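## Task

Take the foam cube off the desk and set it on the upper surface of the low shelf. Release it and pull the hand away afterwards. The robot must not topple or be left tilted, or the task fails. If the cube stays in place only because the robot is holding or touching it, the task is not done.

## Robot and tools

ROBOT. A wheeled cart with two arms (left_arm, right_arm), each with a gripper, and a pan/tilt head carrying head_camera. Each hand also has a camera: left_wrist_camera and right_wrist_camera. The cart footprint is 0.53 m wide and spans x = -0.35 to 0.07 m. The arm pan axes stand at x = -0.060, y = +0.155 (left) and -0.155 m (right); the shoulder is 0.03 m outward from its pan axis at 0.89 m height. Segment lengths: upper arm 0.116, forearm 0.135, hand 0.162 m. A fixed-jaw tip reaches roughly 0.44 m from its pan axis and can go no lower than 0.55 m above the floor. A loose object may occasionally be nudged by something external.

FRAMES. Base frame: origin on the floor between the drive wheels, x ahead, y to the left, z up. left_hand and right_hand in results are fixed-jaw tip positions in this frame; a held object sits next to the tip on the swinging-jaw side. Hand axes: z along the fingers, y from swinging jaw toward fixed jaw. Odometry frame is the base frame as it was when the scene began; base_odometry counts wheel rotation only, so slip shows as travel. Heading is positive leftward, within -3.142 to 3.142.

execute_actions. Argument "actions": a list holding one action or nothing (empty list = just report state and images). An action may carry "base", "joints" or both; they start together and may finish at different times. "base" holds exactly one relative command: {"translate_m": d}, a straight drive of d metres from where the base currently is (positive forward, -1.4 to 1.4), or {"rotate_rad": d}, an on-the-spot turn of d radians (positive counter-clockwise seen from above, -3.2 to 3.2). No sideways motion. "joints" is one object keyed by joint name, each value an absolute target angle in radians; list only the joints you want to move. Ranges (tolerance for done): head_pan_rad -3.2 to 3.2 (±0.02, 0 ahead, positive left); head_tilt_rad -0.76 to 1.45 (±0.02, 0 level, positive down); for each arm prefix left_arm_ / right_arm_: shoulder_pan_rad -1.919 to 1.919 (±0.02), shoulder_lift_rad -1.745 to 1.745 (±0.1), elbow_flex_rad -1.69 to 1.58 (±0.07), wrist_flex_rad -1.658 to 1.658 (±0.03), wrist_roll_rad -2.743 to 2.841 (±0.02), gripper_rad 0 to 1.919 (±0.03). Optional "cameras": list from head_camera, left_wrist_camera, right_wrist_camera, all; omitted/null/["all"] gives every camera, [] none. Unknown keys or out-of-range values reject the whole call with no motion. An action runs at most 15 s. A joint left out of an action may keep driving at its earlier target unseen.

Other tools: wait(seconds 0 to 10) lets time pass with no new command and returns state and images. zoom_image(camera, region [x0, y0, x1, y1] pixels, origin top-left, at most 504 by 504) enlarges part of that camera's latest full image (644x476). read_manual(section "licences") only returns licence text. finished_scene(scene) ends the current scene irreversibly and reports success; the goal must hold on its own. If a result reports a stop, later movement calls in the same reply are skipped.

JOINT GEOMETRY. Pan at 0 points left_arm left and right_arm right; positive pan turns either arm clockwise from above; straight ahead is +1.571 for left and -1.571 for right. With lift, elbow and wrist flex all 0 the upper arm points up, tilted 0.24 rad outward, and forearm plus fingers are level; positive values bend downward. The sum of those three is the finger angle below level (1.571 = straight down, which needs the forearm no more than 0.08 rad above level). Wrist roll -1.522: jaws close across the arm plane, fixed jaw on the left looking outward; 1.619: fixed jaw on the right; 0.049: closing within the plane, fixed jaw below (level fingers) or toward the pan axis (fingers down). Gripper angle to tip gap in m: 0 → 0.003, 0.3 → 0.026, 0.6 → 0.049, 1 → 0.076, 1.919 → 0.106. The hand body protrudes about 0.08 m above level fingers with the fixed jaw left, below them with it right, so keep the fixed jaw left when working over furniture.

STOWING. Stowed left_arm: pan -1.75, lift 0.05, elbow 1.35, wrist_flex -1.55, roll -1.52; right_arm identical but pan 1.75. Stow in two steps (wrist_flex and wrist_roll first, then the rest), not one. Leaving stow, don't move the wrist first. A turn with stowed arms needs 0.44 m of free radius around the origin. Turning or reversing right next to a desk can snag the cart rear and tip the robot.

RESULT LINES. base_status and joint_status per motion: "done" (for the base, wheels turned the commanded amount, slip included); "off_target" (resting away from target, possibly still pushing: load sag, an obstruction or a tripped motor); "time_out" (target dropped, holds in place); "not_followed" plus "joint command not followed" and "cause:" when a self-collision check withheld an arm's targets (gripper still acts; the withheld targets may be retried later). contact_stop never occurs. A gripper reading "off_target" is holding something. on_its_own lists uncommanded motion. "Motor temperatures" gives per-arm values in joint_positions order; MOTOR HOT appears from 55 °C; at 70 °C an OVER-TEMPERATURE FAULT stops the arm and joints show "limit_stop_at_motor_heat" (resend targets). "pictures" names the cameras in image order.

PRACTICAL. Loaded joints sag toward gravity; offset the next target by the observed sag. Hand positions can be off by a few cm. A joint stuck over about 0.30 rad from target for about 2 s trips (torque to 20 %); reset by waiting for it to settle, then commanding 0.2 rad from its reading away from the tripping target (or 0.04 rad beyond the range end, or the end itself for a jaw). To stop a blocked joint pushing, set its target to its reading. Grip by targeting up to 0.2 rad below the contact angle; deeper adds nothing and may trip. Payload about 0.4 kg per hand at full reach, 0.7 kg within 0.28 m. Avoid arms striking or pressing each other, pulling on things in front (tipping), drops, slams and hard pushes. The robot holds its last command while you think. Camera calibration (K, distortion, T_world_to_cam in base frame) is provided and may be slightly off.

Each tool is called after "Emit:" as name(argument=value, ...) on one line, values as JSON.

## Session

Emit:
execute_actions(actions=[{"joints":{"head_tilt_rad":0.6}}], cameras=["head_camera"])

Scene clock: 1.17 s.
Motor temperatures (°C, as the motors report them): left_arm=[30 30 30 35 29] | right_arm=[33 30 28 28 29]
base_odometry: x=+0.000 y=+0.000 heading=+0.000 (m, m, rad; odometry frame)
base_status: not commanded
joint_positions: head_pan_rad=-0.027 head_tilt_rad=+0.594 left_arm_shoulder_pan_rad=-1.751 left_arm_shoulder_lift_rad=+0.059 left_arm_elbow_flex_rad=+1.418 left_arm_wrist_flex_rad=-1.611 left_arm_wrist_roll_rad=-1.491 left_arm_gripper_rad=+1.920 right_arm_shoulder_pan_rad=+1.727 right_arm_shoulder_lift_rad=+0.057 right_arm_elbow_flex_rad=+1.408 right_arm_wrist_flex_rad=-1.504 right_arm_wrist_roll_rad=-1.517 right_arm_gripper_rad=+1.920
joint_status: all done
left_hand: x=-0.2966 y=+0.1039 z=+0.8919 quat_wxyz=(-0.056, -0.654, -0.070, +0.751) (m; base frame)
right_hand: x=-0.3028 y=-0.1245 z=+0.8771 quat_wxyz=(-0.058, +0.691, -0.053, -0.718) (m; base frame)
pictures: head_camera
camera_calibration (this result's frames):
head_camera: T_world_to_cam=[[-0.0495702, -0.998086, 0.036983, -0.0458187], [-0.550417, -0.00359902, -0.834882, 0.982922], [0.833417, -0.0617413, -0.549185, 0.660646], [0, 0, 0, 1]] pos_world=[-0.0118477, -0.00140424, 1.18514]
Images, in order (width x height): head_camera 644x476.

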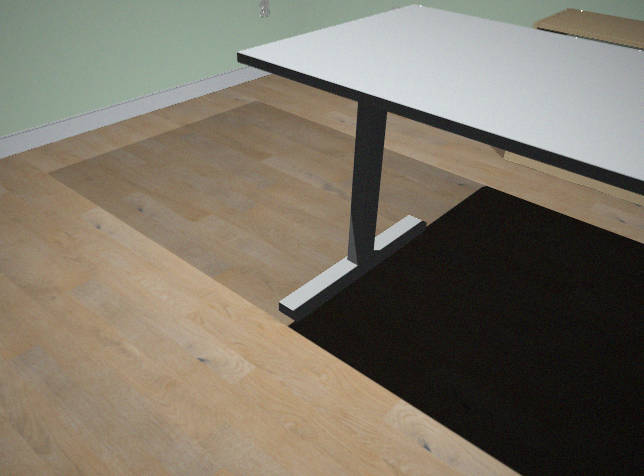

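Emit:
execute_actions(actions=[{"joints":{"head_tilt_rad":0.3,"head_pan_rad":-0.6}}], cameras=["head_camera"])

Scene clock: 2.93 s.
Motor temperatures (°C, as the motors report them): left_arm=[30 30 30 35 29] | right_arm=[33 30 28 28 29]
base_odometry: x=+0.000 y=+0.000 heading=+0.000 (m, m, rad; odometry frame)
base_status: not commanded
joint_positions: head_pan_rad=-0.590 head_tilt_rad=+0.313 left_arm_shoulder_pan_rad=-1.751 left_arm_shoulder_lift_rad=+0.059 left_arm_elbow_flex_rad=+1.418 left_arm_wrist_flex_rad=-1.611 left_arm_wrist_roll_rad=-1.491 left_arm_gripper_rad=+1.920 right_arm_shoulder_pan_rad=+1.727 right_arm_shoulder_lift_rad=+0.057 right_arm_elbow_flex_rad=+1.408 right_arm_wrist_flex_rad=-1.504 right_arm_wrist_roll_rad=-1.517 right_arm_gripper_rad=+1.920
joint_status: all done
left_hand: x=-0.2966 y=+0.1039 z=+0.8919 quat_wxyz=(-0.056, -0.654, -0.070, +0.751) (m; base frame)
right_hand: x=-0.3028 y=-0.1245 z=+0.8771 quat_wxyz=(-0.058, +0.691, -0.053, -0.718) (m; base frame)
pictures: head_camera
camera_calibration (this result's frames):
head_camera: T_world_to_cam=[[-0.582693, -0.812169, 0.0291605, -0.0618717], [-0.256898, 0.150033, -0.954722, 1.13465], [0.77102, -0.563801, -0.296068, 0.366376], [0, 0, 0, 1]] pos_world=[-0.0270454, -0.0139232, 1.19355]
Images, in order (width x height): head_camera 644x476.

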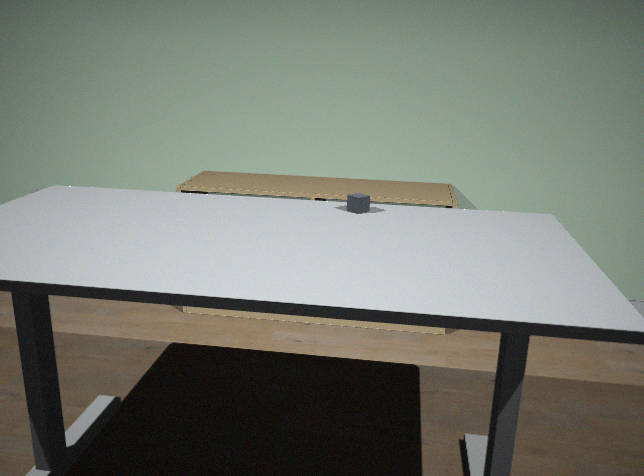

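Emit:
execute_actions(actions=[{"base":{"rotate_rad":-1.75}}], cameras=[])

Emit:
execute_actions(actions=[{"base":{"translate_m":1.15}}], cameras=[])

Emit:
execute_actions(actions=[{"base":{"rotate_rad":1.13},"joints":{"head_pan_rad":0.6}}], cameras=["head_camera"])

Scene clock: 9.50 s.
Motor temperatures (°C, as the motors report them): left_arm=[30 30 30 35 29] | right_arm=[33 30 28 28 29]
base_odometry: x=-0.001 y=+0.000 heading=-1.749 (m, m, rad; odometry frame)
base_status: done
joint_positions: head_pan_rad=-0.590 head_tilt_rad=+0.313 left_arm_shoulder_pan_rad=-1.751 left_arm_shoulder_lift_rad=+0.059 left_arm_elbow_flex_rad=+1.418 left_arm_wrist_flex_rad=-1.611 left_arm_wrist_roll_rad=-1.491 left_arm_gripper_rad=+1.920 right_arm_shoulder_pan_rad=+1.727 right_arm_shoulder_lift_rad=+0.057 right_arm_elbow_flex_rad=+1.408 right_arm_wrist_flex_rad=-1.504 right_arm_wrist_roll_rad=-1.517 right_arm_gripper_rad=+1.920
joint_status: not commanded
left_hand: x=-0.2966 y=+0.1039 z=+0.8919 quat_wxyz=(-0.056, -0.654, -0.070, +0.751) (m; base frame)
right_hand: x=-0.3028 y=-0.1245 z=+0.8771 quat_wxyz=(-0.058, +0.691, -0.053, -0.718) (m; base frame)
pictures: none
No camera images: the call's "cameras" was empty. Leave "cameras" out to get every camera's image.

Scene clock: 16.17 s.
Motor temperatures (°C, as the motors report them): left_arm=[30 30 30 35 29] | right_arm=[33 30 28 28 29]
base_odometry: x=-0.205 y=-1.132 heading=-1.747 (m, m, rad; odometry frame)
base_status: done
joint_positions: head_pan_rad=-0.590 head_tilt_rad=+0.313 left_arm_shoulder_pan_rad=-1.751 left_arm_shoulder_lift_rad=+0.059 left_arm_elbow_flex_rad=+1.418 left_arm_wrist_flex_rad=-1.611 left_arm_wrist_roll_rad=-1.491 left_arm_gripper_rad=+1.920 right_arm_shoulder_pan_rad=+1.727 right_arm_shoulder_lift_rad=+0.057 right_arm_elbow_flex_rad=+1.408 right_arm_wrist_flex_rad=-1.504 right_arm_wrist_roll_rad=-1.517 right_arm_gripper_rad=+1.920
joint_status: not commanded
left_hand: x=-0.2966 y=+0.1039 z=+0.8919 quat_wxyz=(-0.056, -0.654, -0.070, +0.751) (m; base frame)
right_hand: x=-0.3028 y=-0.1245 z=+0.8771 quat_wxyz=(-0.058, +0.691, -0.053, -0.718) (m; base frame)
pictures: none
No camera images: the call's "cameras" was empty. Leave "cameras" out to get every camera's image.

Scene clock: 18.27 s.
Motor temperatures (°C, as the motors report them): left_arm=[30 30 30 35 29] | right_arm=[33 30 28 28 29]
base_odometry: x=-0.205 y=-1.131 heading=-0.618 (m, m, rad; odometry frame)
base_status: done
joint_positions: head_pan_rad=+0.590 head_tilt_rad=+0.313 left_arm_shoulder_pan_rad=-1.751 left_arm_shoulder_lift_rad=+0.059 left_arm_elbow_flex_rad=+1.418 left_arm_wrist_flex_rad=-1.611 left_arm_wrist_roll_rad=-1.491 left_arm_gripper_rad=+1.920 right_arm_shoulder_pan_rad=+1.727 right_arm_shoulder_lift_rad=+0.057 right_arm_elbow_flex_rad=+1.408 right_arm_wrist_flex_rad=-1.504 right_arm_wrist_roll_rad=-1.517 right_arm_gripper_rad=+1.920
joint_status: all done
left_hand: x=-0.2966 y=+0.1039 z=+0.8919 quat_wxyz=(-0.056, -0.654, -0.070, +0.751) (m; base frame)
right_hand: x=-0.3028 y=-0.1245 z=+0.8771 quat_wxyz=(-0.058, +0.691, -0.053, -0.718) (m; base frame)
pictures: head_camera
camera_calibration (this result's frames):
head_camera: T_world_to_cam=[[0.528995, -0.848124, 0.0291508, -0.00961134], [-0.236339, -0.180228, -0.95481, 1.13572], [0.815051, 0.4982, -0.295784, 0.368118], [0, 0, 0, 1]] pos_world=[-0.0265363, 0.0131401, 1.19356]
Images, in order (width x height): head_camera 644x476.

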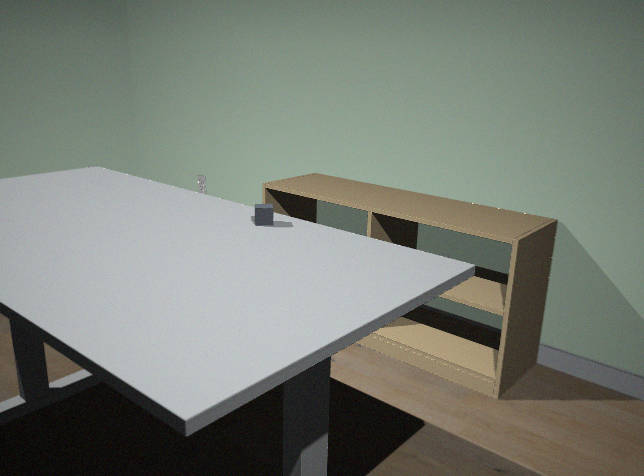

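Emit:
execute_actions(actions=[{"base":{"translate_m":1.4}}], cameras=[])

Emit:
execute_actions(actions=[{"base":{"rotate_rad":1.57},"joints":{"head_pan_rad":0,"head_tilt_rad":0.6}}], cameras=["head_camera"])

Scene clock: 27.93 s.
Motor temperatures (°C, as the motors report them): left_arm=[30 30 30 35 29] | right_arm=[33 30 28 28 29]
base_odometry: x=+0.936 y=-1.942 heading=-0.619 (m, m, rad; odometry frame)
base_status: done
joint_positions: head_pan_rad=+0.590 head_tilt_rad=+0.313 left_arm_shoulder_pan_rad=-1.751 left_arm_shoulder_lift_rad=+0.059 left_arm_elbow_flex_rad=+1.418 left_arm_wrist_flex_rad=-1.611 left_arm_wrist_roll_rad=-1.491 left_arm_gripper_rad=+1.920 right_arm_shoulder_pan_rad=+1.727 right_arm_shoulder_lift_rad=+0.057 right_arm_elbow_flex_rad=+1.408 right_arm_wrist_flex_rad=-1.504 right_arm_wrist_roll_rad=-1.517 right_arm_gripper_rad=+1.920
joint_status: not commanded
left_hand: x=-0.2966 y=+0.1039 z=+0.8919 quat_wxyz=(-0.056, -0.654, -0.070, +0.751) (m; base frame)
right_hand: x=-0.3028 y=-0.1245 z=+0.8771 quat_wxyz=(-0.058, +0.691, -0.053, -0.718) (m; base frame)
pictures: none
No camera images: the call's "cameras" was empty. Leave "cameras" out to get every camera's image.

Scene clock: 30.60 s.
Motor temperatures (°C, as the motors report them): left_arm=[30 30 30 35 29] | right_arm=[33 30 28 28 29]
base_odometry: x=+0.936 y=-1.941 heading=+0.950 (m, m, rad; odometry frame)
base_status: done
joint_positions: head_pan_rad=+0.010 head_tilt_rad=+0.594 left_arm_shoulder_pan_rad=-1.751 left_arm_shoulder_lift_rad=+0.059 left_arm_elbow_flex_rad=+1.418 left_arm_wrist_flex_rad=-1.611 left_arm_wrist_roll_rad=-1.491 left_arm_gripper_rad=+1.920 right_arm_shoulder_pan_rad=+1.727 right_arm_shoulder_lift_rad=+0.057 right_arm_elbow_flex_rad=+1.408 right_arm_wrist_flex_rad=-1.504 right_arm_wrist_roll_rad=-1.517 right_arm_gripper_rad=+1.920
joint_status: all done
left_hand: x=-0.2966 y=+0.1039 z=+0.8919 quat_wxyz=(-0.056, -0.654, -0.070, +0.751) (m; base frame)
right_hand: x=-0.3028 y=-0.1245 z=+0.8771 quat_wxyz=(-0.058, +0.691, -0.053, -0.718) (m; base frame)
pictures: head_camera
camera_calibration (this result's frames):
head_camera: T_world_to_cam=[[-0.0130077, -0.999231, 0.0369831, -0.0441004], [-0.549921, -0.0237414, -0.834879, 0.982942], [0.835115, -0.0311977, -0.54919, 0.660731], [0, 0, 0, 1]] pos_world=[-0.0118197, -0.000116757, 1.18514]
Images, in order (width x height): head_camera 644x476.

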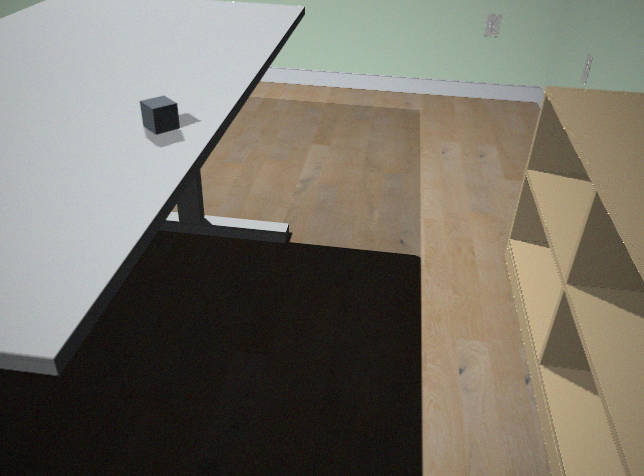

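Emit:
execute_actions(actions=[{"base":{"rotate_rad":-0.25}}], cameras=[])

Emit:
execute_actions(actions=[{"base":{"translate_m":0.45}}], cameras=[])

Emit:
execute_actions(actions=[{"base":{"rotate_rad":0.25}}], cameras=[])

Emit:
execute_actions(actions=[{"base":{"translate_m":0.55},"joints":{"head_pan_rad":1.3,"head_tilt_rad":0.8}}], cameras=["head_camera"])

Scene clock: 33.97 s.
Motor temperatures (°C, as the motors report them): left_arm=[30 30 30 35 29] | right_arm=[33 30 28 28 29]
base_odometry: x=+0.935 y=-1.942 heading=+0.704 (m, m, rad; odometry frame)
base_status: done
joint_positions: head_pan_rad=+0.010 head_tilt_rad=+0.594 left_arm_shoulder_pan_rad=-1.751 left_arm_shoulder_lift_rad=+0.059 left_arm_elbow_flex_rad=+1.418 left_arm_wrist_flex_rad=-1.611 left_arm_wrist_roll_rad=-1.491 left_arm_gripper_rad=+1.920 right_arm_shoulder_pan_rad=+1.727 right_arm_shoulder_lift_rad=+0.057 right_arm_elbow_flex_rad=+1.408 right_arm_wrist_flex_rad=-1.504 right_arm_wrist_roll_rad=-1.517 right_arm_gripper_rad=+1.920
joint_status: not commanded
left_hand: x=-0.2966 y=+0.1039 z=+0.8919 quat_wxyz=(-0.056, -0.654, -0.070, +0.751) (m; base frame)
right_hand: x=-0.3028 y=-0.1245 z=+0.8771 quat_wxyz=(-0.058, +0.691, -0.053, -0.718) (m; base frame)
pictures: none
No camera images: the call's "cameras" was empty. Leave "cameras" out to get every camera's image.

Scene clock: 37.13 s.
Motor temperatures (°C, as the motors report them): left_arm=[30 30 30 35 29] | right_arm=[33 30 28 28 29]
base_odometry: x=+1.277 y=-1.649 heading=+0.707 (m, m, rad; odometry frame)
base_status: done
joint_positions: head_pan_rad=+0.010 head_tilt_rad=+0.594 left_arm_shoulder_pan_rad=-1.751 left_arm_shoulder_lift_rad=+0.059 left_arm_elbow_flex_rad=+1.418 left_arm_wrist_flex_rad=-1.611 left_arm_wrist_roll_rad=-1.491 left_arm_gripper_rad=+1.920 right_arm_shoulder_pan_rad=+1.727 right_arm_shoulder_lift_rad=+0.057 right_arm_elbow_flex_rad=+1.408 right_arm_wrist_flex_rad=-1.504 right_arm_wrist_roll_rad=-1.517 right_arm_gripper_rad=+1.920
joint_status: not commanded
left_hand: x=-0.2966 y=+0.1039 z=+0.8919 quat_wxyz=(-0.056, -0.654, -0.070, +0.751) (m; base frame)
right_hand: x=-0.3028 y=-0.1245 z=+0.8771 quat_wxyz=(-0.058, +0.691, -0.053, -0.718) (m; base frame)
pictures: none
No camera images: the call's "cameras" was empty. Leave "cameras" out to get every camera's image.

Scene clock: 38.17 s.
Motor temperatures (°C, as the motors report them): left_arm=[30 30 30 35 29] | right_arm=[33 30 28 28 29]
base_odometry: x=+1.278 y=-1.649 heading=+0.955 (m, m, rad; odometry frame)
base_status: done
joint_positions: head_pan_rad=+0.010 head_tilt_rad=+0.594 left_arm_shoulder_pan_rad=-1.751 left_arm_shoulder_lift_rad=+0.059 left_arm_elbow_flex_rad=+1.418 left_arm_wrist_flex_rad=-1.611 left_arm_wrist_roll_rad=-1.491 left_arm_gripper_rad=+1.920 right_arm_shoulder_pan_rad=+1.727 right_arm_shoulder_lift_rad=+0.057 right_arm_elbow_flex_rad=+1.408 right_arm_wrist_flex_rad=-1.504 right_arm_wrist_roll_rad=-1.517 right_arm_gripper_rad=+1.920
joint_status: not commanded
left_hand: x=-0.2966 y=+0.1039 z=+0.8919 quat_wxyz=(-0.056, -0.654, -0.070, +0.751) (m; base frame)
right_hand: x=-0.3028 y=-0.1245 z=+0.8771 quat_wxyz=(-0.058, +0.691, -0.053, -0.718) (m; base frame)
pictures: none
No camera images: the call's "cameras" was empty. Leave "cameras" out to get every camera's image.

Scene clock: 41.83 s.
Motor temperatures (°C, as the motors report them): left_arm=[30 30 30 35 29] | right_arm=[33 30 28 28 29]
base_odometry: x=+1.594 y=-1.199 heading=+0.956 (m, m, rad; odometry frame)
base_status: done
joint_positions: head_pan_rad=+1.290 head_tilt_rad=+0.795 left_arm_shoulder_pan_rad=-1.751 left_arm_shoulder_lift_rad=+0.059 left_arm_elbow_flex_rad=+1.418 left_arm_wrist_flex_rad=-1.611 left_arm_wrist_roll_rad=-1.491 left_arm_gripper_rad=+1.920 right_arm_shoulder_pan_rad=+1.727 right_arm_shoulder_lift_rad=+0.057 right_arm_elbow_flex_rad=+1.408 right_arm_wrist_flex_rad=-1.504 right_arm_wrist_roll_rad=-1.517 right_arm_gripper_rad=+1.920
joint_status: all done
left_hand: x=-0.2966 y=+0.1039 z=+0.8919 quat_wxyz=(-0.056, -0.654, -0.070, +0.751) (m; base frame)
right_hand: x=-0.3028 y=-0.1245 z=+0.8771 quat_wxyz=(-0.058, +0.691, -0.053, -0.718) (m; base frame)
pictures: head_camera
camera_calibration (this result's frames):
head_camera: T_world_to_cam=[[0.955763, -0.291293, 0.0408184, -0.0029826], [-0.177883, -0.682931, -0.708493, 0.854958], [0.234255, 0.669891, -0.704536, 0.811295], [0, 0, 0, 1]] pos_world=[-0.0351173, 0.03953, 1.17744]
Images, in order (width x height): head_camera 644x476.

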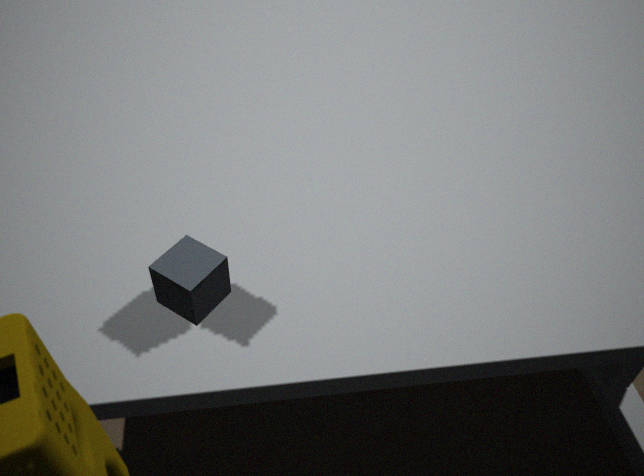

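Emit:
execute_actions(actions=[{"joints":{"left_arm_shoulder_pan_rad":0.117,"left_arm_shoulder_lift_rad":0.3,"left_arm_elbow_flex_rad":-0.4}}], cameras=[])

Emit:
execute_actions(actions=[{"joints":{"left_arm_wrist_flex_rad":1.6,"left_arm_wrist_roll_rad":-1.52,"left_arm_shoulder_lift_rad":0.4,"left_arm_gripper_rad":1.4}}], cameras=["head_camera","left_wrist_camera"])

Scene clock: 47.67 s.
Motor temperatures (°C, as the motors report them): left_arm=[30 30 30 35 29] | right_arm=[33 30 28 28 29]
base_odometry: x=+1.594 y=-1.199 heading=+0.956 (m, m, rad; odometry frame)
base_status: not commanded
joint_positions: head_pan_rad=+1.290 head_tilt_rad=+0.795 left_arm_shoulder_pan_rad=+0.109 left_arm_shoulder_lift_rad=+0.309 left_arm_elbow_flex_rad=-0.372 left_arm_wrist_flex_rad=-1.611 left_arm_wrist_roll_rad=-1.491 left_arm_gripper_rad=+1.920 right_arm_shoulder_pan_rad=+1.727 right_arm_shoulder_lift_rad=+0.057 right_arm_elbow_flex_rad=+1.408 right_arm_wrist_flex_rad=-1.504 right_arm_wrist_roll_rad=-1.517 right_arm_gripper_rad=+1.920
joint_status: all done
left_hand: x=-0.0448 y=+0.3641 z=+1.1661 quat_wxyz=(+0.754, +0.035, -0.038, +0.655) (m; base frame)
right_hand: x=-0.3028 y=-0.1245 z=+0.8771 quat_wxyz=(-0.058, +0.691, -0.053, -0.718) (m; base frame)
pictures: none
No camera images: the call's "cameras" was empty. Leave "cameras" out to get every camera's image.

Scene clock: 50.50 s.
Motor temperatures (°C, as the motors report them): left_arm=[30 30 30 35 29] | right_arm=[33 30 28 28 29]
base_odometry: x=+1.594 y=-1.199 heading=+0.956 (m, m, rad; odometry frame)
base_status: not commanded
joint_positions: head_pan_rad=+1.290 head_tilt_rad=+0.795 left_arm_shoulder_pan_rad=+0.109 left_arm_shoulder_lift_rad=+0.415 left_arm_elbow_flex_rad=-0.374 left_arm_wrist_flex_rad=+1.589 left_arm_wrist_roll_rad=-1.514 left_arm_gripper_rad=+1.409 right_arm_shoulder_pan_rad=+1.727 right_arm_shoulder_lift_rad=+0.057 right_arm_elbow_flex_rad=+1.408 right_arm_wrist_flex_rad=-1.504 right_arm_wrist_roll_rad=-1.517 right_arm_gripper_rad=+1.920
joint_status: all done
left_hand: x=-0.0430 y=+0.3811 z=+0.8251 quat_wxyz=(-0.022, -0.670, +0.742, -0.020) (m; base frame)
right_hand: x=-0.3028 y=-0.1245 z=+0.8771 quat_wxyz=(-0.058, +0.691, -0.053, -0.718) (m; base frame)
pictures: head_camera, left_wrist_camera
camera_calibration (this result's frames):
head_camera: T_world_to_cam=[[0.955763, -0.291293, 0.0408184, -0.0029826], [-0.177883, -0.682931, -0.708493, 0.854958], [0.234255, 0.669891, -0.704536, 0.811295], [0, 0, 0, 1]] pos_world=[-0.0351173, 0.03953, 1.17744]
left_wrist_camera: T_world_to_cam=[[0.992679, -0.120172, -0.0121177, 0.0948268], [-0.091659, -0.814863, 0.572361, -0.141784], [-0.0786559, -0.56706, -0.819912, 0.957993], [0, 0, 0, 1]] pos_world=[-0.0317764, 0.439101, 0.867771]
Images, in order (width x height): head_camera 644x476, left_wrist_camera 644x476.

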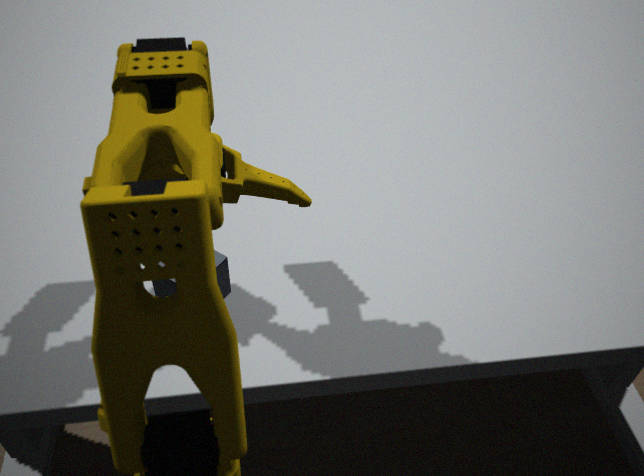

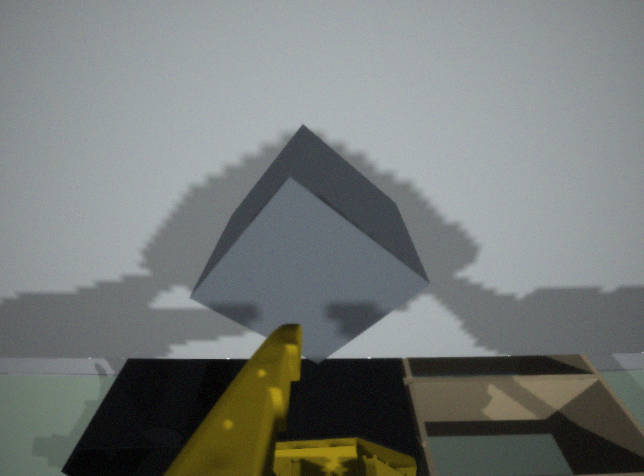

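Emit:
execute_actions(actions=[{"joints":{"left_arm_wrist_roll_rad":-0.74,"left_arm_shoulder_pan_rad":0.02,"left_arm_shoulder_lift_rad":0.25,"left_arm_elbow_flex_rad":-0.2,"left_arm_wrist_flex_rad":1.55}}], cameras=["left_wrist_camera"])

Scene clock: 53.60 s.
Motor temperatures (°C, as the motors report them): left_arm=[30 30 30 35 29] | right_arm=[33 30 28 28 29]
base_odometry: x=+1.594 y=-1.199 heading=+0.956 (m, m, rad; odometry frame)
base_status: not commanded
joint_positions: head_pan_rad=+1.290 head_tilt_rad=+0.795 left_arm_shoulder_pan_rad=+0.028 left_arm_shoulder_lift_rad=+0.300 left_arm_elbow_flex_rad=-0.197 left_arm_wrist_flex_rad=+1.562 left_arm_wrist_roll_rad=-0.747 left_arm_gripper_rad=+1.409 right_arm_shoulder_pan_rad=+1.727 right_arm_shoulder_lift_rad=+0.057 right_arm_elbow_flex_rad=+1.408 right_arm_wrist_flex_rad=-1.504 right_arm_wrist_roll_rad=-1.517 right_arm_gripper_rad=+1.920
joint_status: all done
left_hand: x=-0.0596 y=+0.3594 z=+0.8254 quat_wxyz=(-0.044, -0.915, +0.400, -0.018) (m; base frame)
right_hand: x=-0.3028 y=-0.1245 z=+0.8771 quat_wxyz=(-0.058, +0.691, -0.053, -0.718) (m; base frame)
pictures: left_wrist_camera
camera_calibration (this result's frames):
left_wrist_camera: T_world_to_cam=[[0.745959, 0.66149, -0.0773063, -0.133103], [0.57388, -0.57954, 0.578615, -0.211203], [0.337946, -0.475987, -0.811929, 0.930055], [0, 0, 0, 1]] pos_world=[-0.0938129, 0.40834, 0.867054]
Images, in order (width x height): left_wrist_camera 644x476.

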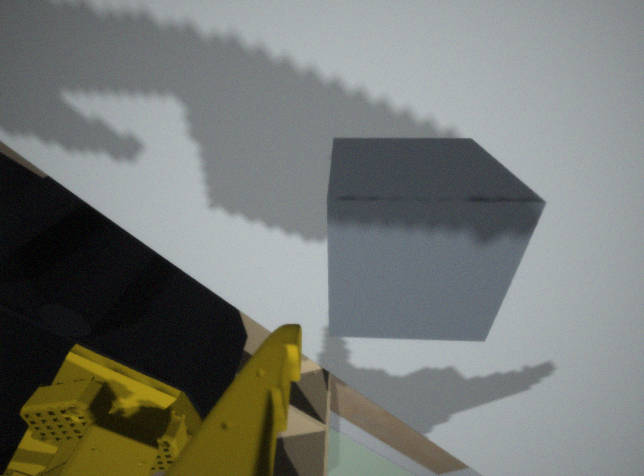

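Emit:
execute_actions(actions=[{"joints":{"left_arm_shoulder_lift_rad":0.5,"left_arm_elbow_flex_rad":-0.12,"left_arm_wrist_flex_rad":1.2}}], cameras=["left_wrist_camera","head_camera"])

Scene clock: 56.30 s.
Motor temperatures (°C, as the motors report them): left_arm=[30 30 30 35 29] | right_arm=[33 30 28 28 29]
base_odometry: x=+1.594 y=-1.199 heading=+0.956 (m, m, rad; odometry frame)
base_status: not commanded
joint_positions: head_pan_rad=+1.290 head_tilt_rad=+0.795 left_arm_shoulder_pan_rad=+0.028 left_arm_shoulder_lift_rad=+0.510 left_arm_elbow_flex_rad=-0.117 left_arm_wrist_flex_rad=+1.213 left_arm_wrist_roll_rad=-0.747 left_arm_gripper_rad=+1.409 right_arm_shoulder_pan_rad=+1.727 right_arm_shoulder_lift_rad=+0.057 right_arm_elbow_flex_rad=+1.408 right_arm_wrist_flex_rad=-1.504 right_arm_wrist_roll_rad=-1.517 right_arm_gripper_rad=+1.920
joint_status: all done
left_hand: x=-0.0590 y=+0.3803 z=+0.7716 quat_wxyz=(-0.016, -0.916, +0.400, -0.006) (m; base frame)
right_hand: x=-0.3028 y=-0.1245 z=+0.8771 quat_wxyz=(-0.058, +0.691, -0.053, -0.718) (m; base frame)
pictures: head_camera, left_wrist_camera
camera_calibration (this result's frames):
head_camera: T_world_to_cam=[[0.955763, -0.291293, 0.0408184, -0.0029826], [-0.177883, -0.682931, -0.708493, 0.854958], [0.234255, 0.669891, -0.704536, 0.811295], [0, 0, 0, 1]] pos_world=[-0.0351173, 0.03953, 1.17744]
left_wrist_camera: T_world_to_cam=[[0.746054, 0.664891, -0.0363879, -0.184348], [0.572942, -0.613115, 0.5439, -0.128824], [0.339324, -0.426627, -0.83836, 0.897798], [0, 0, 0, 1]] pos_world=[-0.0933025, 0.426613, 0.816038]
Images, in order (width x height): head_camera 644x476, left_wrist_camera 644x476.

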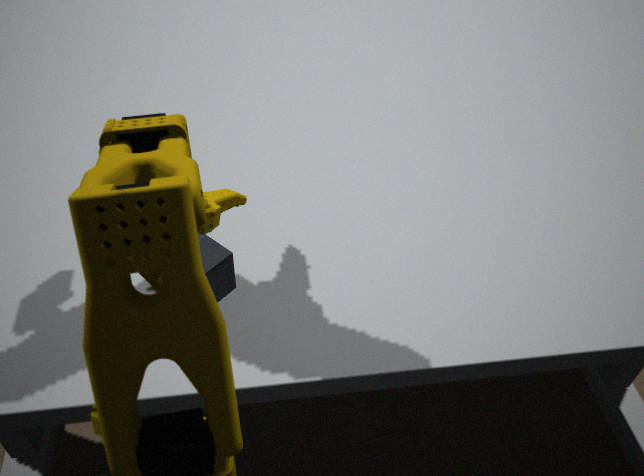

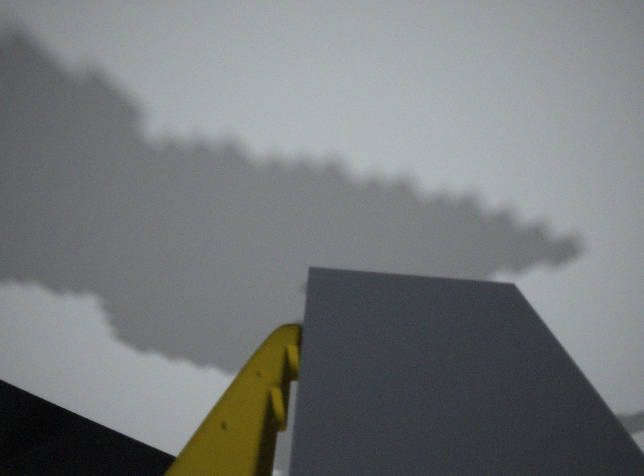

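Close.

Emit:
execute_actions(actions=[{"joints":{"left_arm_gripper_rad":0.45}}], cameras=[])

Emit:
execute_actions(actions=[{"joints":{"left_arm_shoulder_lift_rad":0.1,"head_pan_rad":-1.3,"head_tilt_rad":0.7}}], cameras=["head_camera","left_wrist_camera"])

Scene clock: 58.50 s.
Motor temperatures (°C, as the motors report them): left_arm=[30 30 30 35 29] | right_arm=[33 30 28 28 29]
base_odometry: x=+1.594 y=-1.199 heading=+0.956 (m, m, rad; odometry frame)
base_status: not commanded
joint_positions: head_pan_rad=+1.290 head_tilt_rad=+0.795 left_arm_shoulder_pan_rad=+0.025 left_arm_shoulder_lift_rad=+0.499 left_arm_elbow_flex_rad=-0.119 left_arm_wrist_flex_rad=+1.210 left_arm_wrist_roll_rad=-0.747 left_arm_gripper_rad=+0.628 right_arm_shoulder_pan_rad=+1.727 right_arm_shoulder_lift_rad=+0.057 right_arm_elbow_flex_rad=+1.408 right_arm_wrist_flex_rad=-1.504 right_arm_wrist_roll_rad=-1.517 right_arm_gripper_rad=+1.920
joint_status: left_arm_gripper_rad off_target (ended at +0.628, target +0.450)
left_hand: x=-0.0597 y=+0.3824 z=+0.7738 quat_wxyz=(-0.009, -0.917, +0.399, -0.004) (m; base frame)
right_hand: x=-0.3028 y=-0.1245 z=+0.8771 quat_wxyz=(-0.058, +0.691, -0.053, -0.718) (m; base frame)
pictures: none
No camera images: the call's "cameras" was empty. Leave "cameras" out to get every camera's image.

Scene clock: 61.03 s.
Motor temperatures (°C, as the motors report them): left_arm=[30 30 30 35 29] | right_arm=[33 30 28 28 29]
base_odometry: x=+1.594 y=-1.199 heading=+0.956 (m, m, rad; odometry frame)
base_status: not commanded
joint_positions: head_pan_rad=-1.290 head_tilt_rad=+0.714 left_arm_shoulder_pan_rad=+0.023 left_arm_shoulder_lift_rad=+0.149 left_arm_elbow_flex_rad=-0.116 left_arm_wrist_flex_rad=+1.210 left_arm_wrist_roll_rad=-0.747 left_arm_gripper_rad=+0.619 right_arm_shoulder_pan_rad=+1.727 right_arm_shoulder_lift_rad=+0.057 right_arm_elbow_flex_rad=+1.408 right_arm_wrist_flex_rad=-1.504 right_arm_wrist_roll_rad=-1.517 right_arm_gripper_rad=+1.920
joint_status: all done
left_hand: x=-0.0593 y=+0.4112 z=+0.8480 quat_wxyz=(+0.151, -0.905, +0.393, +0.061) (m; base frame)
right_hand: x=-0.3028 y=-0.1245 z=+0.8771 quat_wxyz=(-0.058, +0.691, -0.053, -0.718) (m; base frame)
pictures: head_camera, left_wrist_camera
camera_calibration (this result's frames):
head_camera: T_world_to_cam=[[-0.965012, -0.259217, 0.0394735, -0.091711], [-0.196676, 0.616031, -0.762774, 0.916552], [0.173407, -0.74385, -0.645459, 0.740437], [0, 0, 0, 1]] pos_world=[-0.0366353, -0.0376233, 1.18066]
left_wrist_camera: T_world_to_cam=[[0.742251, 0.636783, 0.208736, -0.398411], [0.572168, -0.764372, 0.297254, 0.120025], [0.348838, -0.101205, -0.931702, 0.921095], [0, 0, 0, 1]] pos_world=[-0.0942674, 0.438665, 0.905671]
Images, in order (width x height): head_camera 644x476, left_wrist_camera 644x476.

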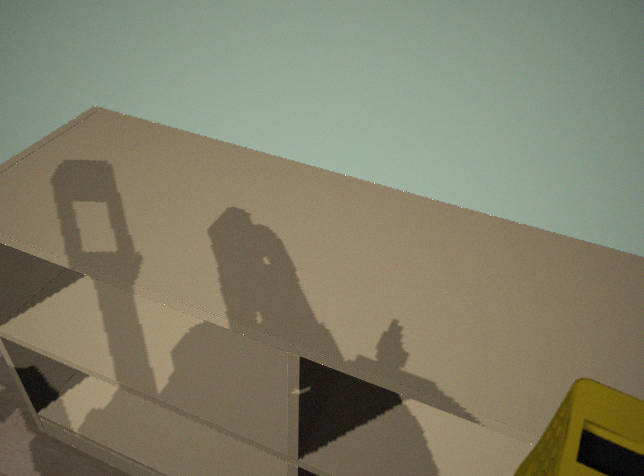

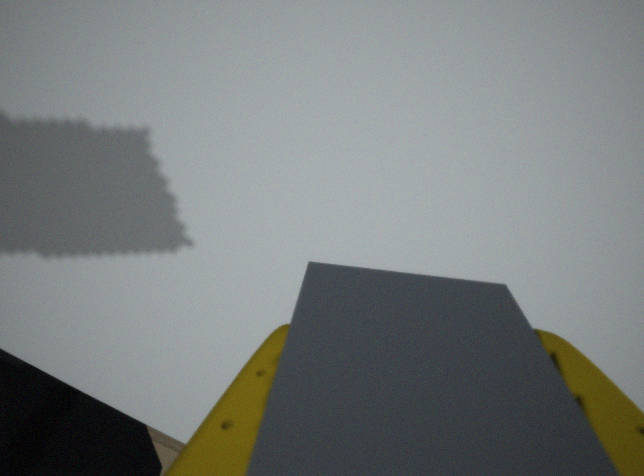

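Emit:
execute_actions(actions=[{"base":{"translate_m":-1.4},"joints":{"left_arm_shoulder_pan_rad":1.5}}], cameras=[])

Emit:
execute_actions(actions=[{"base":{"translate_m":-0.55}}], cameras=[])

Emit:
execute_actions(actions=[{"base":{"rotate_rad":-1.57}}], cameras=[])

Emit:
execute_actions(actions=[{"base":{"translate_m":0.7},"joints":{"head_pan_rad":1.2,"head_tilt_rad":0.5}}], cameras=["head_camera"])

Scene clock: 73.80 s.
Motor temperatures (°C, as the motors report them): left_arm=[30 30 30 35 29] | right_arm=[33 30 28 28 29]
base_odometry: x=+0.786 y=-2.343 heading=+0.955 (m, m, rad; odometry frame)
base_status: done
joint_positions: head_pan_rad=-1.290 head_tilt_rad=+0.714 left_arm_shoulder_pan_rad=+1.493 left_arm_shoulder_lift_rad=+0.149 left_arm_elbow_flex_rad=-0.114 left_arm_wrist_flex_rad=+1.210 left_arm_wrist_roll_rad=-0.747 left_arm_gripper_rad=+0.619 right_arm_shoulder_pan_rad=+1.727 right_arm_shoulder_lift_rad=+0.057 right_arm_elbow_flex_rad=+1.408 right_arm_wrist_flex_rad=-1.504 right_arm_wrist_roll_rad=-1.517 right_arm_gripper_rad=+1.920
joint_status: all done
left_hand: x=+0.1947 y=+0.1802 z=+0.8477 quat_wxyz=(+0.153, -0.408, +0.898, -0.055) (m; base frame)
right_hand: x=-0.3028 y=-0.1245 z=+0.8771 quat_wxyz=(-0.058, +0.691, -0.053, -0.718) (m; base frame)
pictures: none
No camera images: the call's "cameras" was empty. Leave "cameras" out to get every camera's image.

Scene clock: 77.40 s.
Motor temperatures (°C, as the motors report them): left_arm=[30 30 30 35 29] | right_arm=[33 30 28 28 29]
base_odometry: x=+0.468 y=-2.791 heading=+0.954 (m, m, rad; odometry frame)
base_status: done
joint_positions: head_pan_rad=-1.290 head_tilt_rad=+0.714 left_arm_shoulder_pan_rad=+1.493 left_arm_shoulder_lift_rad=+0.149 left_arm_elbow_flex_rad=-0.114 left_arm_wrist_flex_rad=+1.210 left_arm_wrist_roll_rad=-0.747 left_arm_gripper_rad=+0.619 right_arm_shoulder_pan_rad=+1.727 right_arm_shoulder_lift_rad=+0.057 right_arm_elbow_flex_rad=+1.408 right_arm_wrist_flex_rad=-1.504 right_arm_wrist_roll_rad=-1.517 right_arm_gripper_rad=+1.920
joint_status: not commanded
left_hand: x=+0.1947 y=+0.1802 z=+0.8477 quat_wxyz=(+0.153, -0.408, +0.898, -0.055) (m; base frame)
right_hand: x=-0.3028 y=-0.1245 z=+0.8771 quat_wxyz=(-0.058, +0.691, -0.053, -0.718) (m; base frame)
pictures: none
No camera images: the call's "cameras" was empty. Leave "cameras" out to get every camera's image.

Scene clock: 80.07 s.
Motor temperatures (°C, as the motors report them): left_arm=[30 30 30 35 29] | right_arm=[33 30 28 28 29]
base_odometry: x=+0.468 y=-2.792 heading=-0.615 (m, m, rad; odometry frame)
base_status: done
joint_positions: head_pan_rad=-1.290 head_tilt_rad=+0.714 left_arm_shoulder_pan_rad=+1.494 left_arm_shoulder_lift_rad=+0.149 left_arm_elbow_flex_rad=-0.114 left_arm_wrist_flex_rad=+1.210 left_arm_wrist_roll_rad=-0.747 left_arm_gripper_rad=+0.619 right_arm_shoulder_pan_rad=+1.727 right_arm_shoulder_lift_rad=+0.057 right_arm_elbow_flex_rad=+1.408 right_arm_wrist_flex_rad=-1.504 right_arm_wrist_roll_rad=-1.517 right_arm_gripper_rad=+1.920
joint_status: not commanded
left_hand: x=+0.1947 y=+0.1798 z=+0.8477 quat_wxyz=(+0.152, -0.407, +0.899, -0.056) (m; base frame)
right_hand: x=-0.3028 y=-0.1245 z=+0.8771 quat_wxyz=(-0.058, +0.691, -0.053, -0.718) (m; base frame)
pictures: none
No camera images: the call's "cameras" was empty. Leave "cameras" out to get every camera's image.

Scene clock: 84.27 s.
Motor temperatures (°C, as the motors report them): left_arm=[30 30 30 35 29] | right_arm=[33 30 28 28 29]
base_odometry: x=+1.036 y=-3.195 heading=-0.617 (m, m, rad; odometry frame)
base_status: done
joint_positions: head_pan_rad=+1.191 head_tilt_rad=+0.513 left_arm_shoulder_pan_rad=+1.531 left_arm_shoulder_lift_rad=+0.097 left_arm_elbow_flex_rad=-0.058 left_arm_wrist_flex_rad=+1.296 left_arm_wrist_roll_rad=-0.752 left_arm_gripper_rad=+0.607 right_arm_shoulder_pan_rad=+1.727 right_arm_shoulder_lift_rad=+0.057 right_arm_elbow_flex_rad=+1.410 right_arm_wrist_flex_rad=-1.504 right_arm_wrist_roll_rad=-1.517 right_arm_gripper_rad=+1.920
joint_status: all done
left_hand: x=+0.1757 y=+0.1697 z=+0.8457 quat_wxyz=(+0.110, -0.391, +0.913, -0.042) (m; base frame)
right_hand: x=-0.3026 y=-0.1245 z=+0.8768 quat_wxyz=(-0.058, +0.692, -0.053, -0.718) (m; base frame)
pictures: head_camera
camera_calibration (this result's frames):
head_camera: T_world_to_cam=[[0.918129, -0.394732, 0.0350041, 0.00194089], [-0.161442, -0.453246, -0.876644, 1.04927], [0.361905, 0.799221, -0.479865, 0.558698], [0, 0, 0, 1]] pos_world=[-0.0345808, 0.0298216, 1.18787]
Images, in order (width x height): head_camera 644x476.

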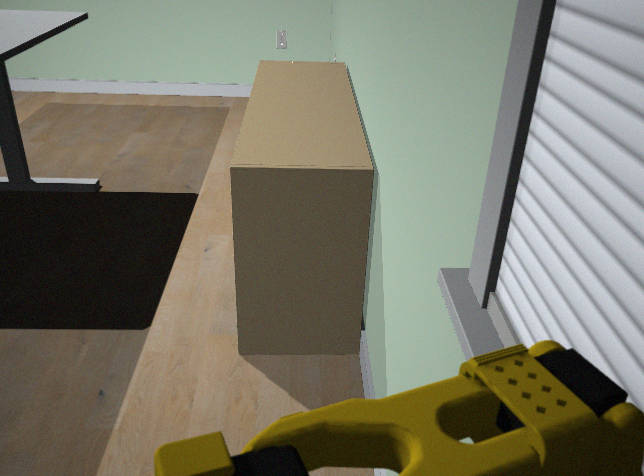

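Emit:
execute_actions(actions=[{"base":{"translate_m":-0.3},"joints":{"left_arm_shoulder_pan_rad":1.53,"left_arm_shoulder_lift_rad":0.1,"left_arm_elbow_flex_rad":-0.06,"left_arm_wrist_flex_rad":1.3}}], cameras=[])

Emit:
execute_actions(actions=[{"base":{"rotate_rad":0.95},"joints":{"head_pan_rad":0.1}}], cameras=[])

Emit:
execute_actions(actions=[{"base":{"translate_m":0.7}}], cameras=["head_camera"])

Scene clock: 88.90 s.
Motor temperatures (°C, as the motors report them): left_arm=[30 30 30 35 29] | right_arm=[33 30 28 28 29]
base_odometry: x=+0.791 y=-3.022 heading=-0.614 (m, m, rad; odometry frame)
base_status: done
joint_positions: head_pan_rad=+1.191 head_tilt_rad=+0.513 left_arm_shoulder_pan_rad=+1.533 left_arm_shoulder_lift_rad=+0.108 left_arm_elbow_flex_rad=-0.054 left_arm_wrist_flex_rad=+1.294 left_arm_wrist_roll_rad=-0.747 left_arm_gripper_rad=+0.610 right_arm_shoulder_pan_rad=+1.727 right_arm_shoulder_lift_rad=+0.057 right_arm_elbow_flex_rad=+1.410 right_arm_wrist_flex_rad=-1.504 right_arm_wrist_roll_rad=-1.517 right_arm_gripper_rad=+1.920
joint_status: all done
left_hand: x=+0.1750 y=+0.1693 z=+0.8431 quat_wxyz=(+0.104, -0.393, +0.913, -0.040) (m; base frame)
right_hand: x=-0.3026 y=-0.1245 z=+0.8768 quat_wxyz=(-0.058, +0.692, -0.053, -0.718) (m; base frame)
pictures: none
No camera images: the call's "cameras" was empty. Leave "cameras" out to get every camera's image.

Scene clock: 90.80 s.
Motor temperatures (°C, as the motors report them): left_arm=[30 30 30 35 29] | right_arm=[33 30 28 28 29]
base_odometry: x=+0.791 y=-3.022 heading=+0.334 (m, m, rad; odometry frame)
base_status: done
joint_positions: head_pan_rad=+0.110 head_tilt_rad=+0.513 left_arm_shoulder_pan_rad=+1.533 left_arm_shoulder_lift_rad=+0.108 left_arm_elbow_flex_rad=-0.054 left_arm_wrist_flex_rad=+1.294 left_arm_wrist_roll_rad=-0.747 left_arm_gripper_rad=+0.610 right_arm_shoulder_pan_rad=+1.727 right_arm_shoulder_lift_rad=+0.057 right_arm_elbow_flex_rad=+1.410 right_arm_wrist_flex_rad=-1.504 right_arm_wrist_roll_rad=-1.517 right_arm_gripper_rad=+1.920
joint_status: all done
left_hand: x=+0.1750 y=+0.1693 z=+0.8431 quat_wxyz=(+0.104, -0.393, +0.913, -0.040) (m; base frame)
right_hand: x=-0.3026 y=-0.1245 z=+0.8768 quat_wxyz=(-0.058, +0.692, -0.053, -0.718) (m; base frame)
pictures: none
No camera images: the call's "cameras" was empty. Leave "cameras" out to get every camera's image.

Scene clock: 98.07 s.
Motor temperatures (°C, as the motors report them): left_arm=[30 30 30 35 29] | right_arm=[33 30 28 28 29]
base_odometry: x=+1.449 y=-2.794 heading=+0.320 (m, m, rad; odometry frame)
base_status: translate_m time_out (by the wheels' count: +0.697 of +0.700)
joint_positions: head_pan_rad=+0.110 head_tilt_rad=+0.513 left_arm_shoulder_pan_rad=+1.531 left_arm_shoulder_lift_rad=+0.108 left_arm_elbow_flex_rad=-0.054 left_arm_wrist_flex_rad=+1.294 left_arm_wrist_roll_rad=-0.747 left_arm_gripper_rad=+0.610 right_arm_shoulder_pan_rad=+1.727 right_arm_shoulder_lift_rad=+0.057 right_arm_elbow_flex_rad=+1.410 right_arm_wrist_flex_rad=-1.504 right_arm_wrist_roll_rad=-1.517 right_arm_gripper_rad=+1.920
joint_status: not commanded
left_hand: x=+0.1749 y=+0.1696 z=+0.8431 quat_wxyz=(+0.104, -0.394, +0.912, -0.040) (m; base frame)
right_hand: x=-0.3026 y=-0.1245 z=+0.8768 quat_wxyz=(-0.058, +0.692, -0.053, -0.718) (m; base frame)
pictures: head_camera
camera_calibration (this result's frames):
head_camera: T_world_to_cam=[[0.0836289, -0.995882, 0.0350025, -0.0372788], [-0.475852, -0.0707721, -0.876673, 1.03453], [0.87554, 0.0566592, -0.479811, 0.582776], [0, 0, 0, 1]] pos_world=[-0.0148443, 0.00307088, 1.18787]
Images, in order (width x height): head_camera 644x476.

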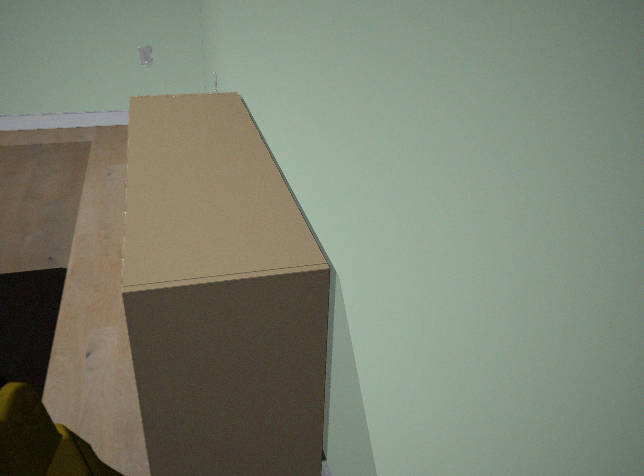

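Emit:
execute_actions(actions=[{"base":{"rotate_rad":0.3},"joints":{"head_pan_rad":0}}], cameras=[])

Emit:
execute_actions(actions=[{"base":{"translate_m":0.5},"joints":{"head_tilt_rad":0.8}}], cameras=["head_camera"])

Scene clock: 100.47 s.
Motor temperatures (°C, as the motors report them): left_arm=[30 30 30 35 29] | right_arm=[33 30 28 28 29]
base_odometry: x=+1.449 y=-2.793 heading=+0.617 (m, m, rad; odometry frame)
base_status: done
joint_positions: head_pan_rad=+0.010 head_tilt_rad=+0.513 left_arm_shoulder_pan_rad=+1.531 left_arm_shoulder_lift_rad=+0.108 left_arm_elbow_flex_rad=-0.054 left_arm_wrist_flex_rad=+1.294 left_arm_wrist_roll_rad=-0.747 left_arm_gripper_rad=+0.610 right_arm_shoulder_pan_rad=+1.727 right_arm_shoulder_lift_rad=+0.057 right_arm_elbow_flex_rad=+1.410 right_arm_wrist_flex_rad=-1.504 right_arm_wrist_roll_rad=-1.517 right_arm_gripper_rad=+1.920
joint_status: all done
left_hand: x=+0.1749 y=+0.1696 z=+0.8431 quat_wxyz=(+0.104, -0.394, +0.912, -0.040) (m; base frame)
right_hand: x=-0.3026 y=-0.1245 z=+0.8768 quat_wxyz=(-0.058, +0.692, -0.053, -0.718) (m; base frame)
pictures: none
No camera images: the call's "cameras" was empty. Leave "cameras" out to get every camera's image.

Scene clock: 106.27 s.
Motor temperatures (°C, as the motors report them): left_arm=[30 30 30 35 29] | right_arm=[33 30 28 28 29]
base_odometry: x=+1.860 y=-2.514 heading=+0.602 (m, m, rad; odometry frame)
base_status: translate_m time_out (by the wheels' count: +0.496 of +0.500)
joint_positions: head_pan_rad=+0.010 head_tilt_rad=+0.795 left_arm_shoulder_pan_rad=+1.531 left_arm_shoulder_lift_rad=+0.108 left_arm_elbow_flex_rad=-0.054 left_arm_wrist_flex_rad=+1.294 left_arm_wrist_roll_rad=-0.747 left_arm_gripper_rad=+0.610 right_arm_shoulder_pan_rad=+1.727 right_arm_shoulder_lift_rad=+0.057 right_arm_elbow_flex_rad=+1.410 right_arm_wrist_flex_rad=-1.504 right_arm_wrist_roll_rad=-1.517 right_arm_gripper_rad=+1.920
joint_status: all done
left_hand: x=+0.1749 y=+0.1696 z=+0.8431 quat_wxyz=(+0.104, -0.394, +0.912, -0.040) (m; base frame)
right_hand: x=-0.3026 y=-0.1245 z=+0.8768 quat_wxyz=(-0.058, +0.692, -0.053, -0.718) (m; base frame)
pictures: head_camera
camera_calibration (this result's frames):
head_camera: T_world_to_cam=[[-0.00530663, -0.999152, 0.0408194, -0.048154], [-0.705313, -0.0251969, -0.708448, 0.830117], [0.708876, -0.0325499, -0.704582, 0.833654], [0, 0, 0, 1]] pos_world=[-0.005721, -0.0000614337, 1.17744]
Images, in order (width x height): head_camera 644x476.

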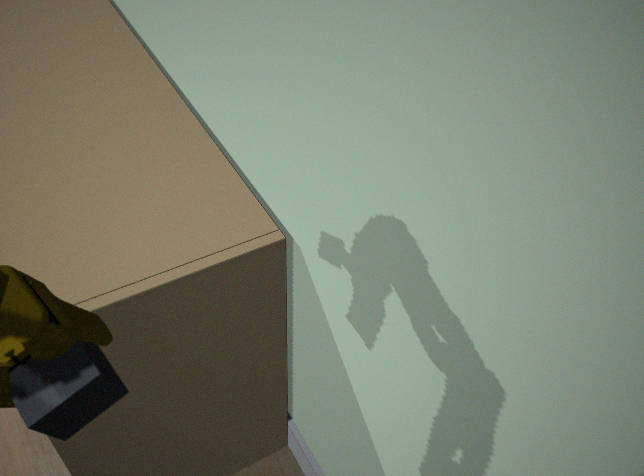

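Emit:
execute_actions(actions=[{"base":{"rotate_rad":0.45}}], cameras=["head_camera"])

Emit:
execute_actions(actions=[{"base":{"translate_m":0.2}}], cameras=["head_camera"])

Scene clock: 108.63 s.
Motor temperatures (°C, as the motors report them): left_arm=[30 30 30 35 29] | right_arm=[33 30 28 28 29]
base_odometry: x=+1.858 y=-2.514 heading=+1.050 (m, m, rad; odometry frame)
base_status: done
joint_positions: head_pan_rad=+0.010 head_tilt_rad=+0.795 left_arm_shoulder_pan_rad=+1.531 left_arm_shoulder_lift_rad=+0.108 left_arm_elbow_flex_rad=-0.054 left_arm_wrist_flex_rad=+1.294 left_arm_wrist_roll_rad=-0.747 left_arm_gripper_rad=+0.610 right_arm_shoulder_pan_rad=+1.727 right_arm_shoulder_lift_rad=+0.057 right_arm_elbow_flex_rad=+1.410 right_arm_wrist_flex_rad=-1.504 right_arm_wrist_roll_rad=-1.517 right_arm_gripper_rad=+1.920
joint_status: not commanded
left_hand: x=+0.1749 y=+0.1696 z=+0.8431 quat_wxyz=(+0.104, -0.394, +0.912, -0.040) (m; base frame)
right_hand: x=-0.3026 y=-0.1245 z=+0.8768 quat_wxyz=(-0.058, +0.692, -0.053, -0.718) (m; base frame)
pictures: head_camera
camera_calibration (this result's frames):
head_camera: T_world_to_cam=[[-0.00530849, -0.999152, 0.0408197, -0.0481545], [-0.70533, -0.0251951, -0.708431, 0.830096], [0.708859, -0.0325521, -0.704598, 0.833673], [0, 0, 0, 1]] pos_world=[-0.00572037, -0.0000615442, 1.17744]
Images, in order (width x height): head_camera 644x476.

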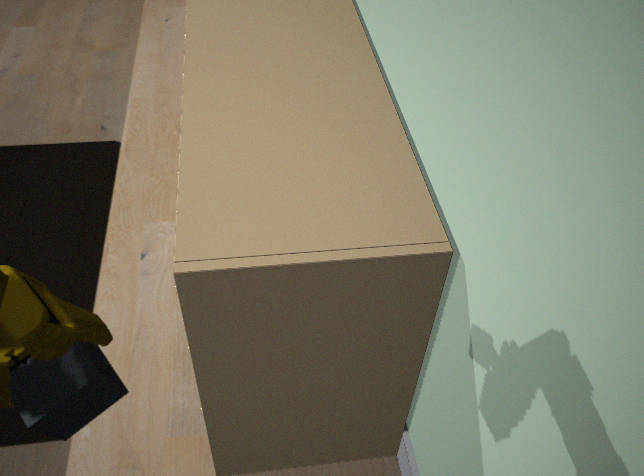

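Scene clock: 112.17 s.
Motor temperatures (°C, as the motors report them): left_arm=[30 30 30 35 29] | right_arm=[33 30 28 28 29]
base_odometry: x=+1.959 y=-2.346 heading=+1.036 (m, m, rad; odometry frame)
base_status: translate_m time_out (by the wheels' count: +0.197 of +0.200)
joint_positions: head_pan_rad=+0.010 head_tilt_rad=+0.795 left_arm_shoulder_pan_rad=+1.531 left_arm_shoulder_lift_rad=+0.108 left_arm_elbow_flex_rad=-0.054 left_arm_wrist_flex_rad=+1.294 left_arm_wrist_roll_rad=-0.747 left_arm_gripper_rad=+0.610 right_arm_shoulder_pan_rad=+1.727 right_arm_shoulder_lift_rad=+0.057 right_arm_elbow_flex_rad=+1.410 right_arm_wrist_flex_rad=-1.504 right_arm_wrist_roll_rad=-1.517 right_arm_gripper_rad=+1.920
joint_status: not commanded
left_hand: x=+0.1749 y=+0.1696 z=+0.8431 quat_wxyz=(+0.104, -0.394, +0.912, -0.040) (m; base frame)
right_hand: x=-0.3026 y=-0.1245 z=+0.8768 quat_wxyz=(-0.058, +0.692, -0.053, -0.718) (m; base frame)
pictures: head_camera
camera_calibration (this result's frames):
head_camera: T_world_to_cam=[[-0.0053481, -0.999152, 0.0408206, -0.0481574], [-0.705374, -0.0251658, -0.708388, 0.830045], [0.708815, -0.0325824, -0.704642, 0.83372], [0, 0, 0, 1]] pos_world=[-0.00571876, -0.0000632676, 1.17743]
Images, in order (width x height): head_camera 644x476.

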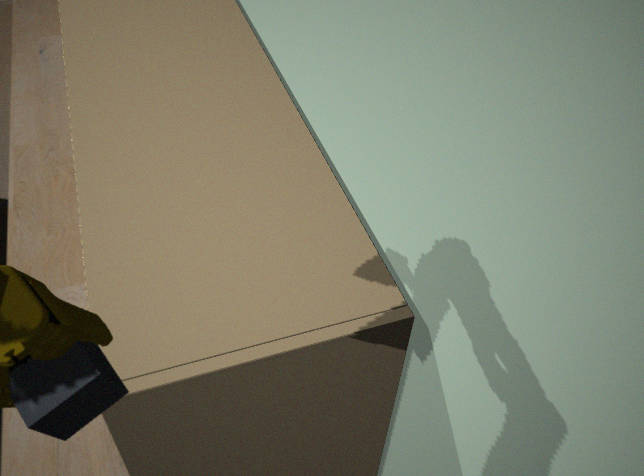

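Emit:
execute_actions(actions=[{"base":{"rotate_rad":0.3}}], cameras=[])

Emit:
execute_actions(actions=[{"base":{"translate_m":0.2}}], cameras=["head_camera"])

Scene clock: 115.23 s.
Motor temperatures (°C, as the motors report them): left_arm=[30 30 30 35 29] | right_arm=[33 30 28 28 29]
base_odometry: x=+1.959 y=-2.345 heading=+1.334 (m, m, rad; odometry frame)
base_status: done
joint_positions: head_pan_rad=+0.010 head_tilt_rad=+0.795 left_arm_shoulder_pan_rad=+1.531 left_arm_shoulder_lift_rad=+0.108 left_arm_elbow_flex_rad=-0.054 left_arm_wrist_flex_rad=+1.294 left_arm_wrist_roll_rad=-0.747 left_arm_gripper_rad=+0.610 right_arm_shoulder_pan_rad=+1.727 right_arm_shoulder_lift_rad=+0.057 right_arm_elbow_flex_rad=+1.410 right_arm_wrist_flex_rad=-1.504 right_arm_wrist_roll_rad=-1.517 right_arm_gripper_rad=+1.920
joint_status: not commanded
left_hand: x=+0.1749 y=+0.1696 z=+0.8431 quat_wxyz=(+0.104, -0.394, +0.912, -0.040) (m; base frame)
right_hand: x=-0.3026 y=-0.1245 z=+0.8768 quat_wxyz=(-0.058, +0.692, -0.053, -0.718) (m; base frame)
pictures: none
No camera images: the call's "cameras" was empty. Leave "cameras" out to get every camera's image.

Scene clock: 118.80 s.
Motor temperatures (°C, as the motors report them): left_arm=[30 30 30 35 29] | right_arm=[33 30 28 28 29]
base_odometry: x=+2.007 y=-2.154 heading=+1.322 (m, m, rad; odometry frame)
base_status: translate_m time_out (by the wheels' count: +0.197 of +0.200)
joint_positions: head_pan_rad=+0.010 head_tilt_rad=+0.795 left_arm_shoulder_pan_rad=+1.531 left_arm_shoulder_lift_rad=+0.108 left_arm_elbow_flex_rad=-0.054 left_arm_wrist_flex_rad=+1.294 left_arm_wrist_roll_rad=-0.747 left_arm_gripper_rad=+0.610 right_arm_shoulder_pan_rad=+1.727 right_arm_shoulder_lift_rad=+0.057 right_arm_elbow_flex_rad=+1.410 right_arm_wrist_flex_rad=-1.504 right_arm_wrist_roll_rad=-1.517 right_arm_gripper_rad=+1.920
joint_status: not commanded
left_hand: x=+0.1749 y=+0.1696 z=+0.8431 quat_wxyz=(+0.104, -0.394, +0.912, -0.040) (m; base frame)
right_hand: x=-0.3026 y=-0.1245 z=+0.8768 quat_wxyz=(-0.058, +0.692, -0.053, -0.718) (m; base frame)
pictures: head_camera
camera_calibration (this result's frames):
head_camera: T_world_to_cam=[[-0.00546588, -0.999151, 0.0408237, -0.0481664], [-0.70552, -0.0250782, -0.708246, 0.829874], [0.708669, -0.0326731, -0.704785, 0.833878], [0, 0, 0, 1]] pos_world=[-0.00571344, -0.0000684229, 1.17743]
Images, in order (width x height): head_camera 644x476.

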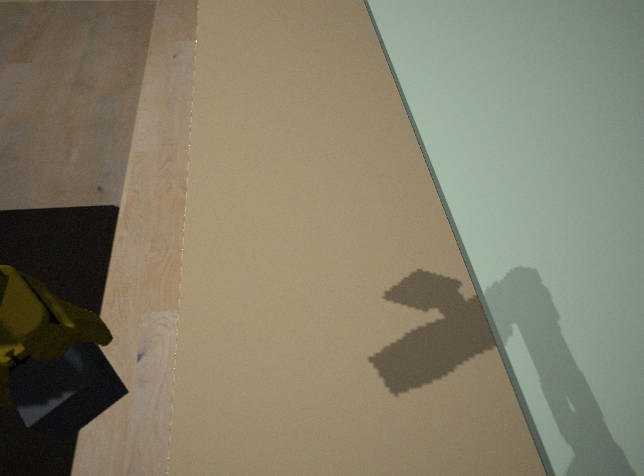

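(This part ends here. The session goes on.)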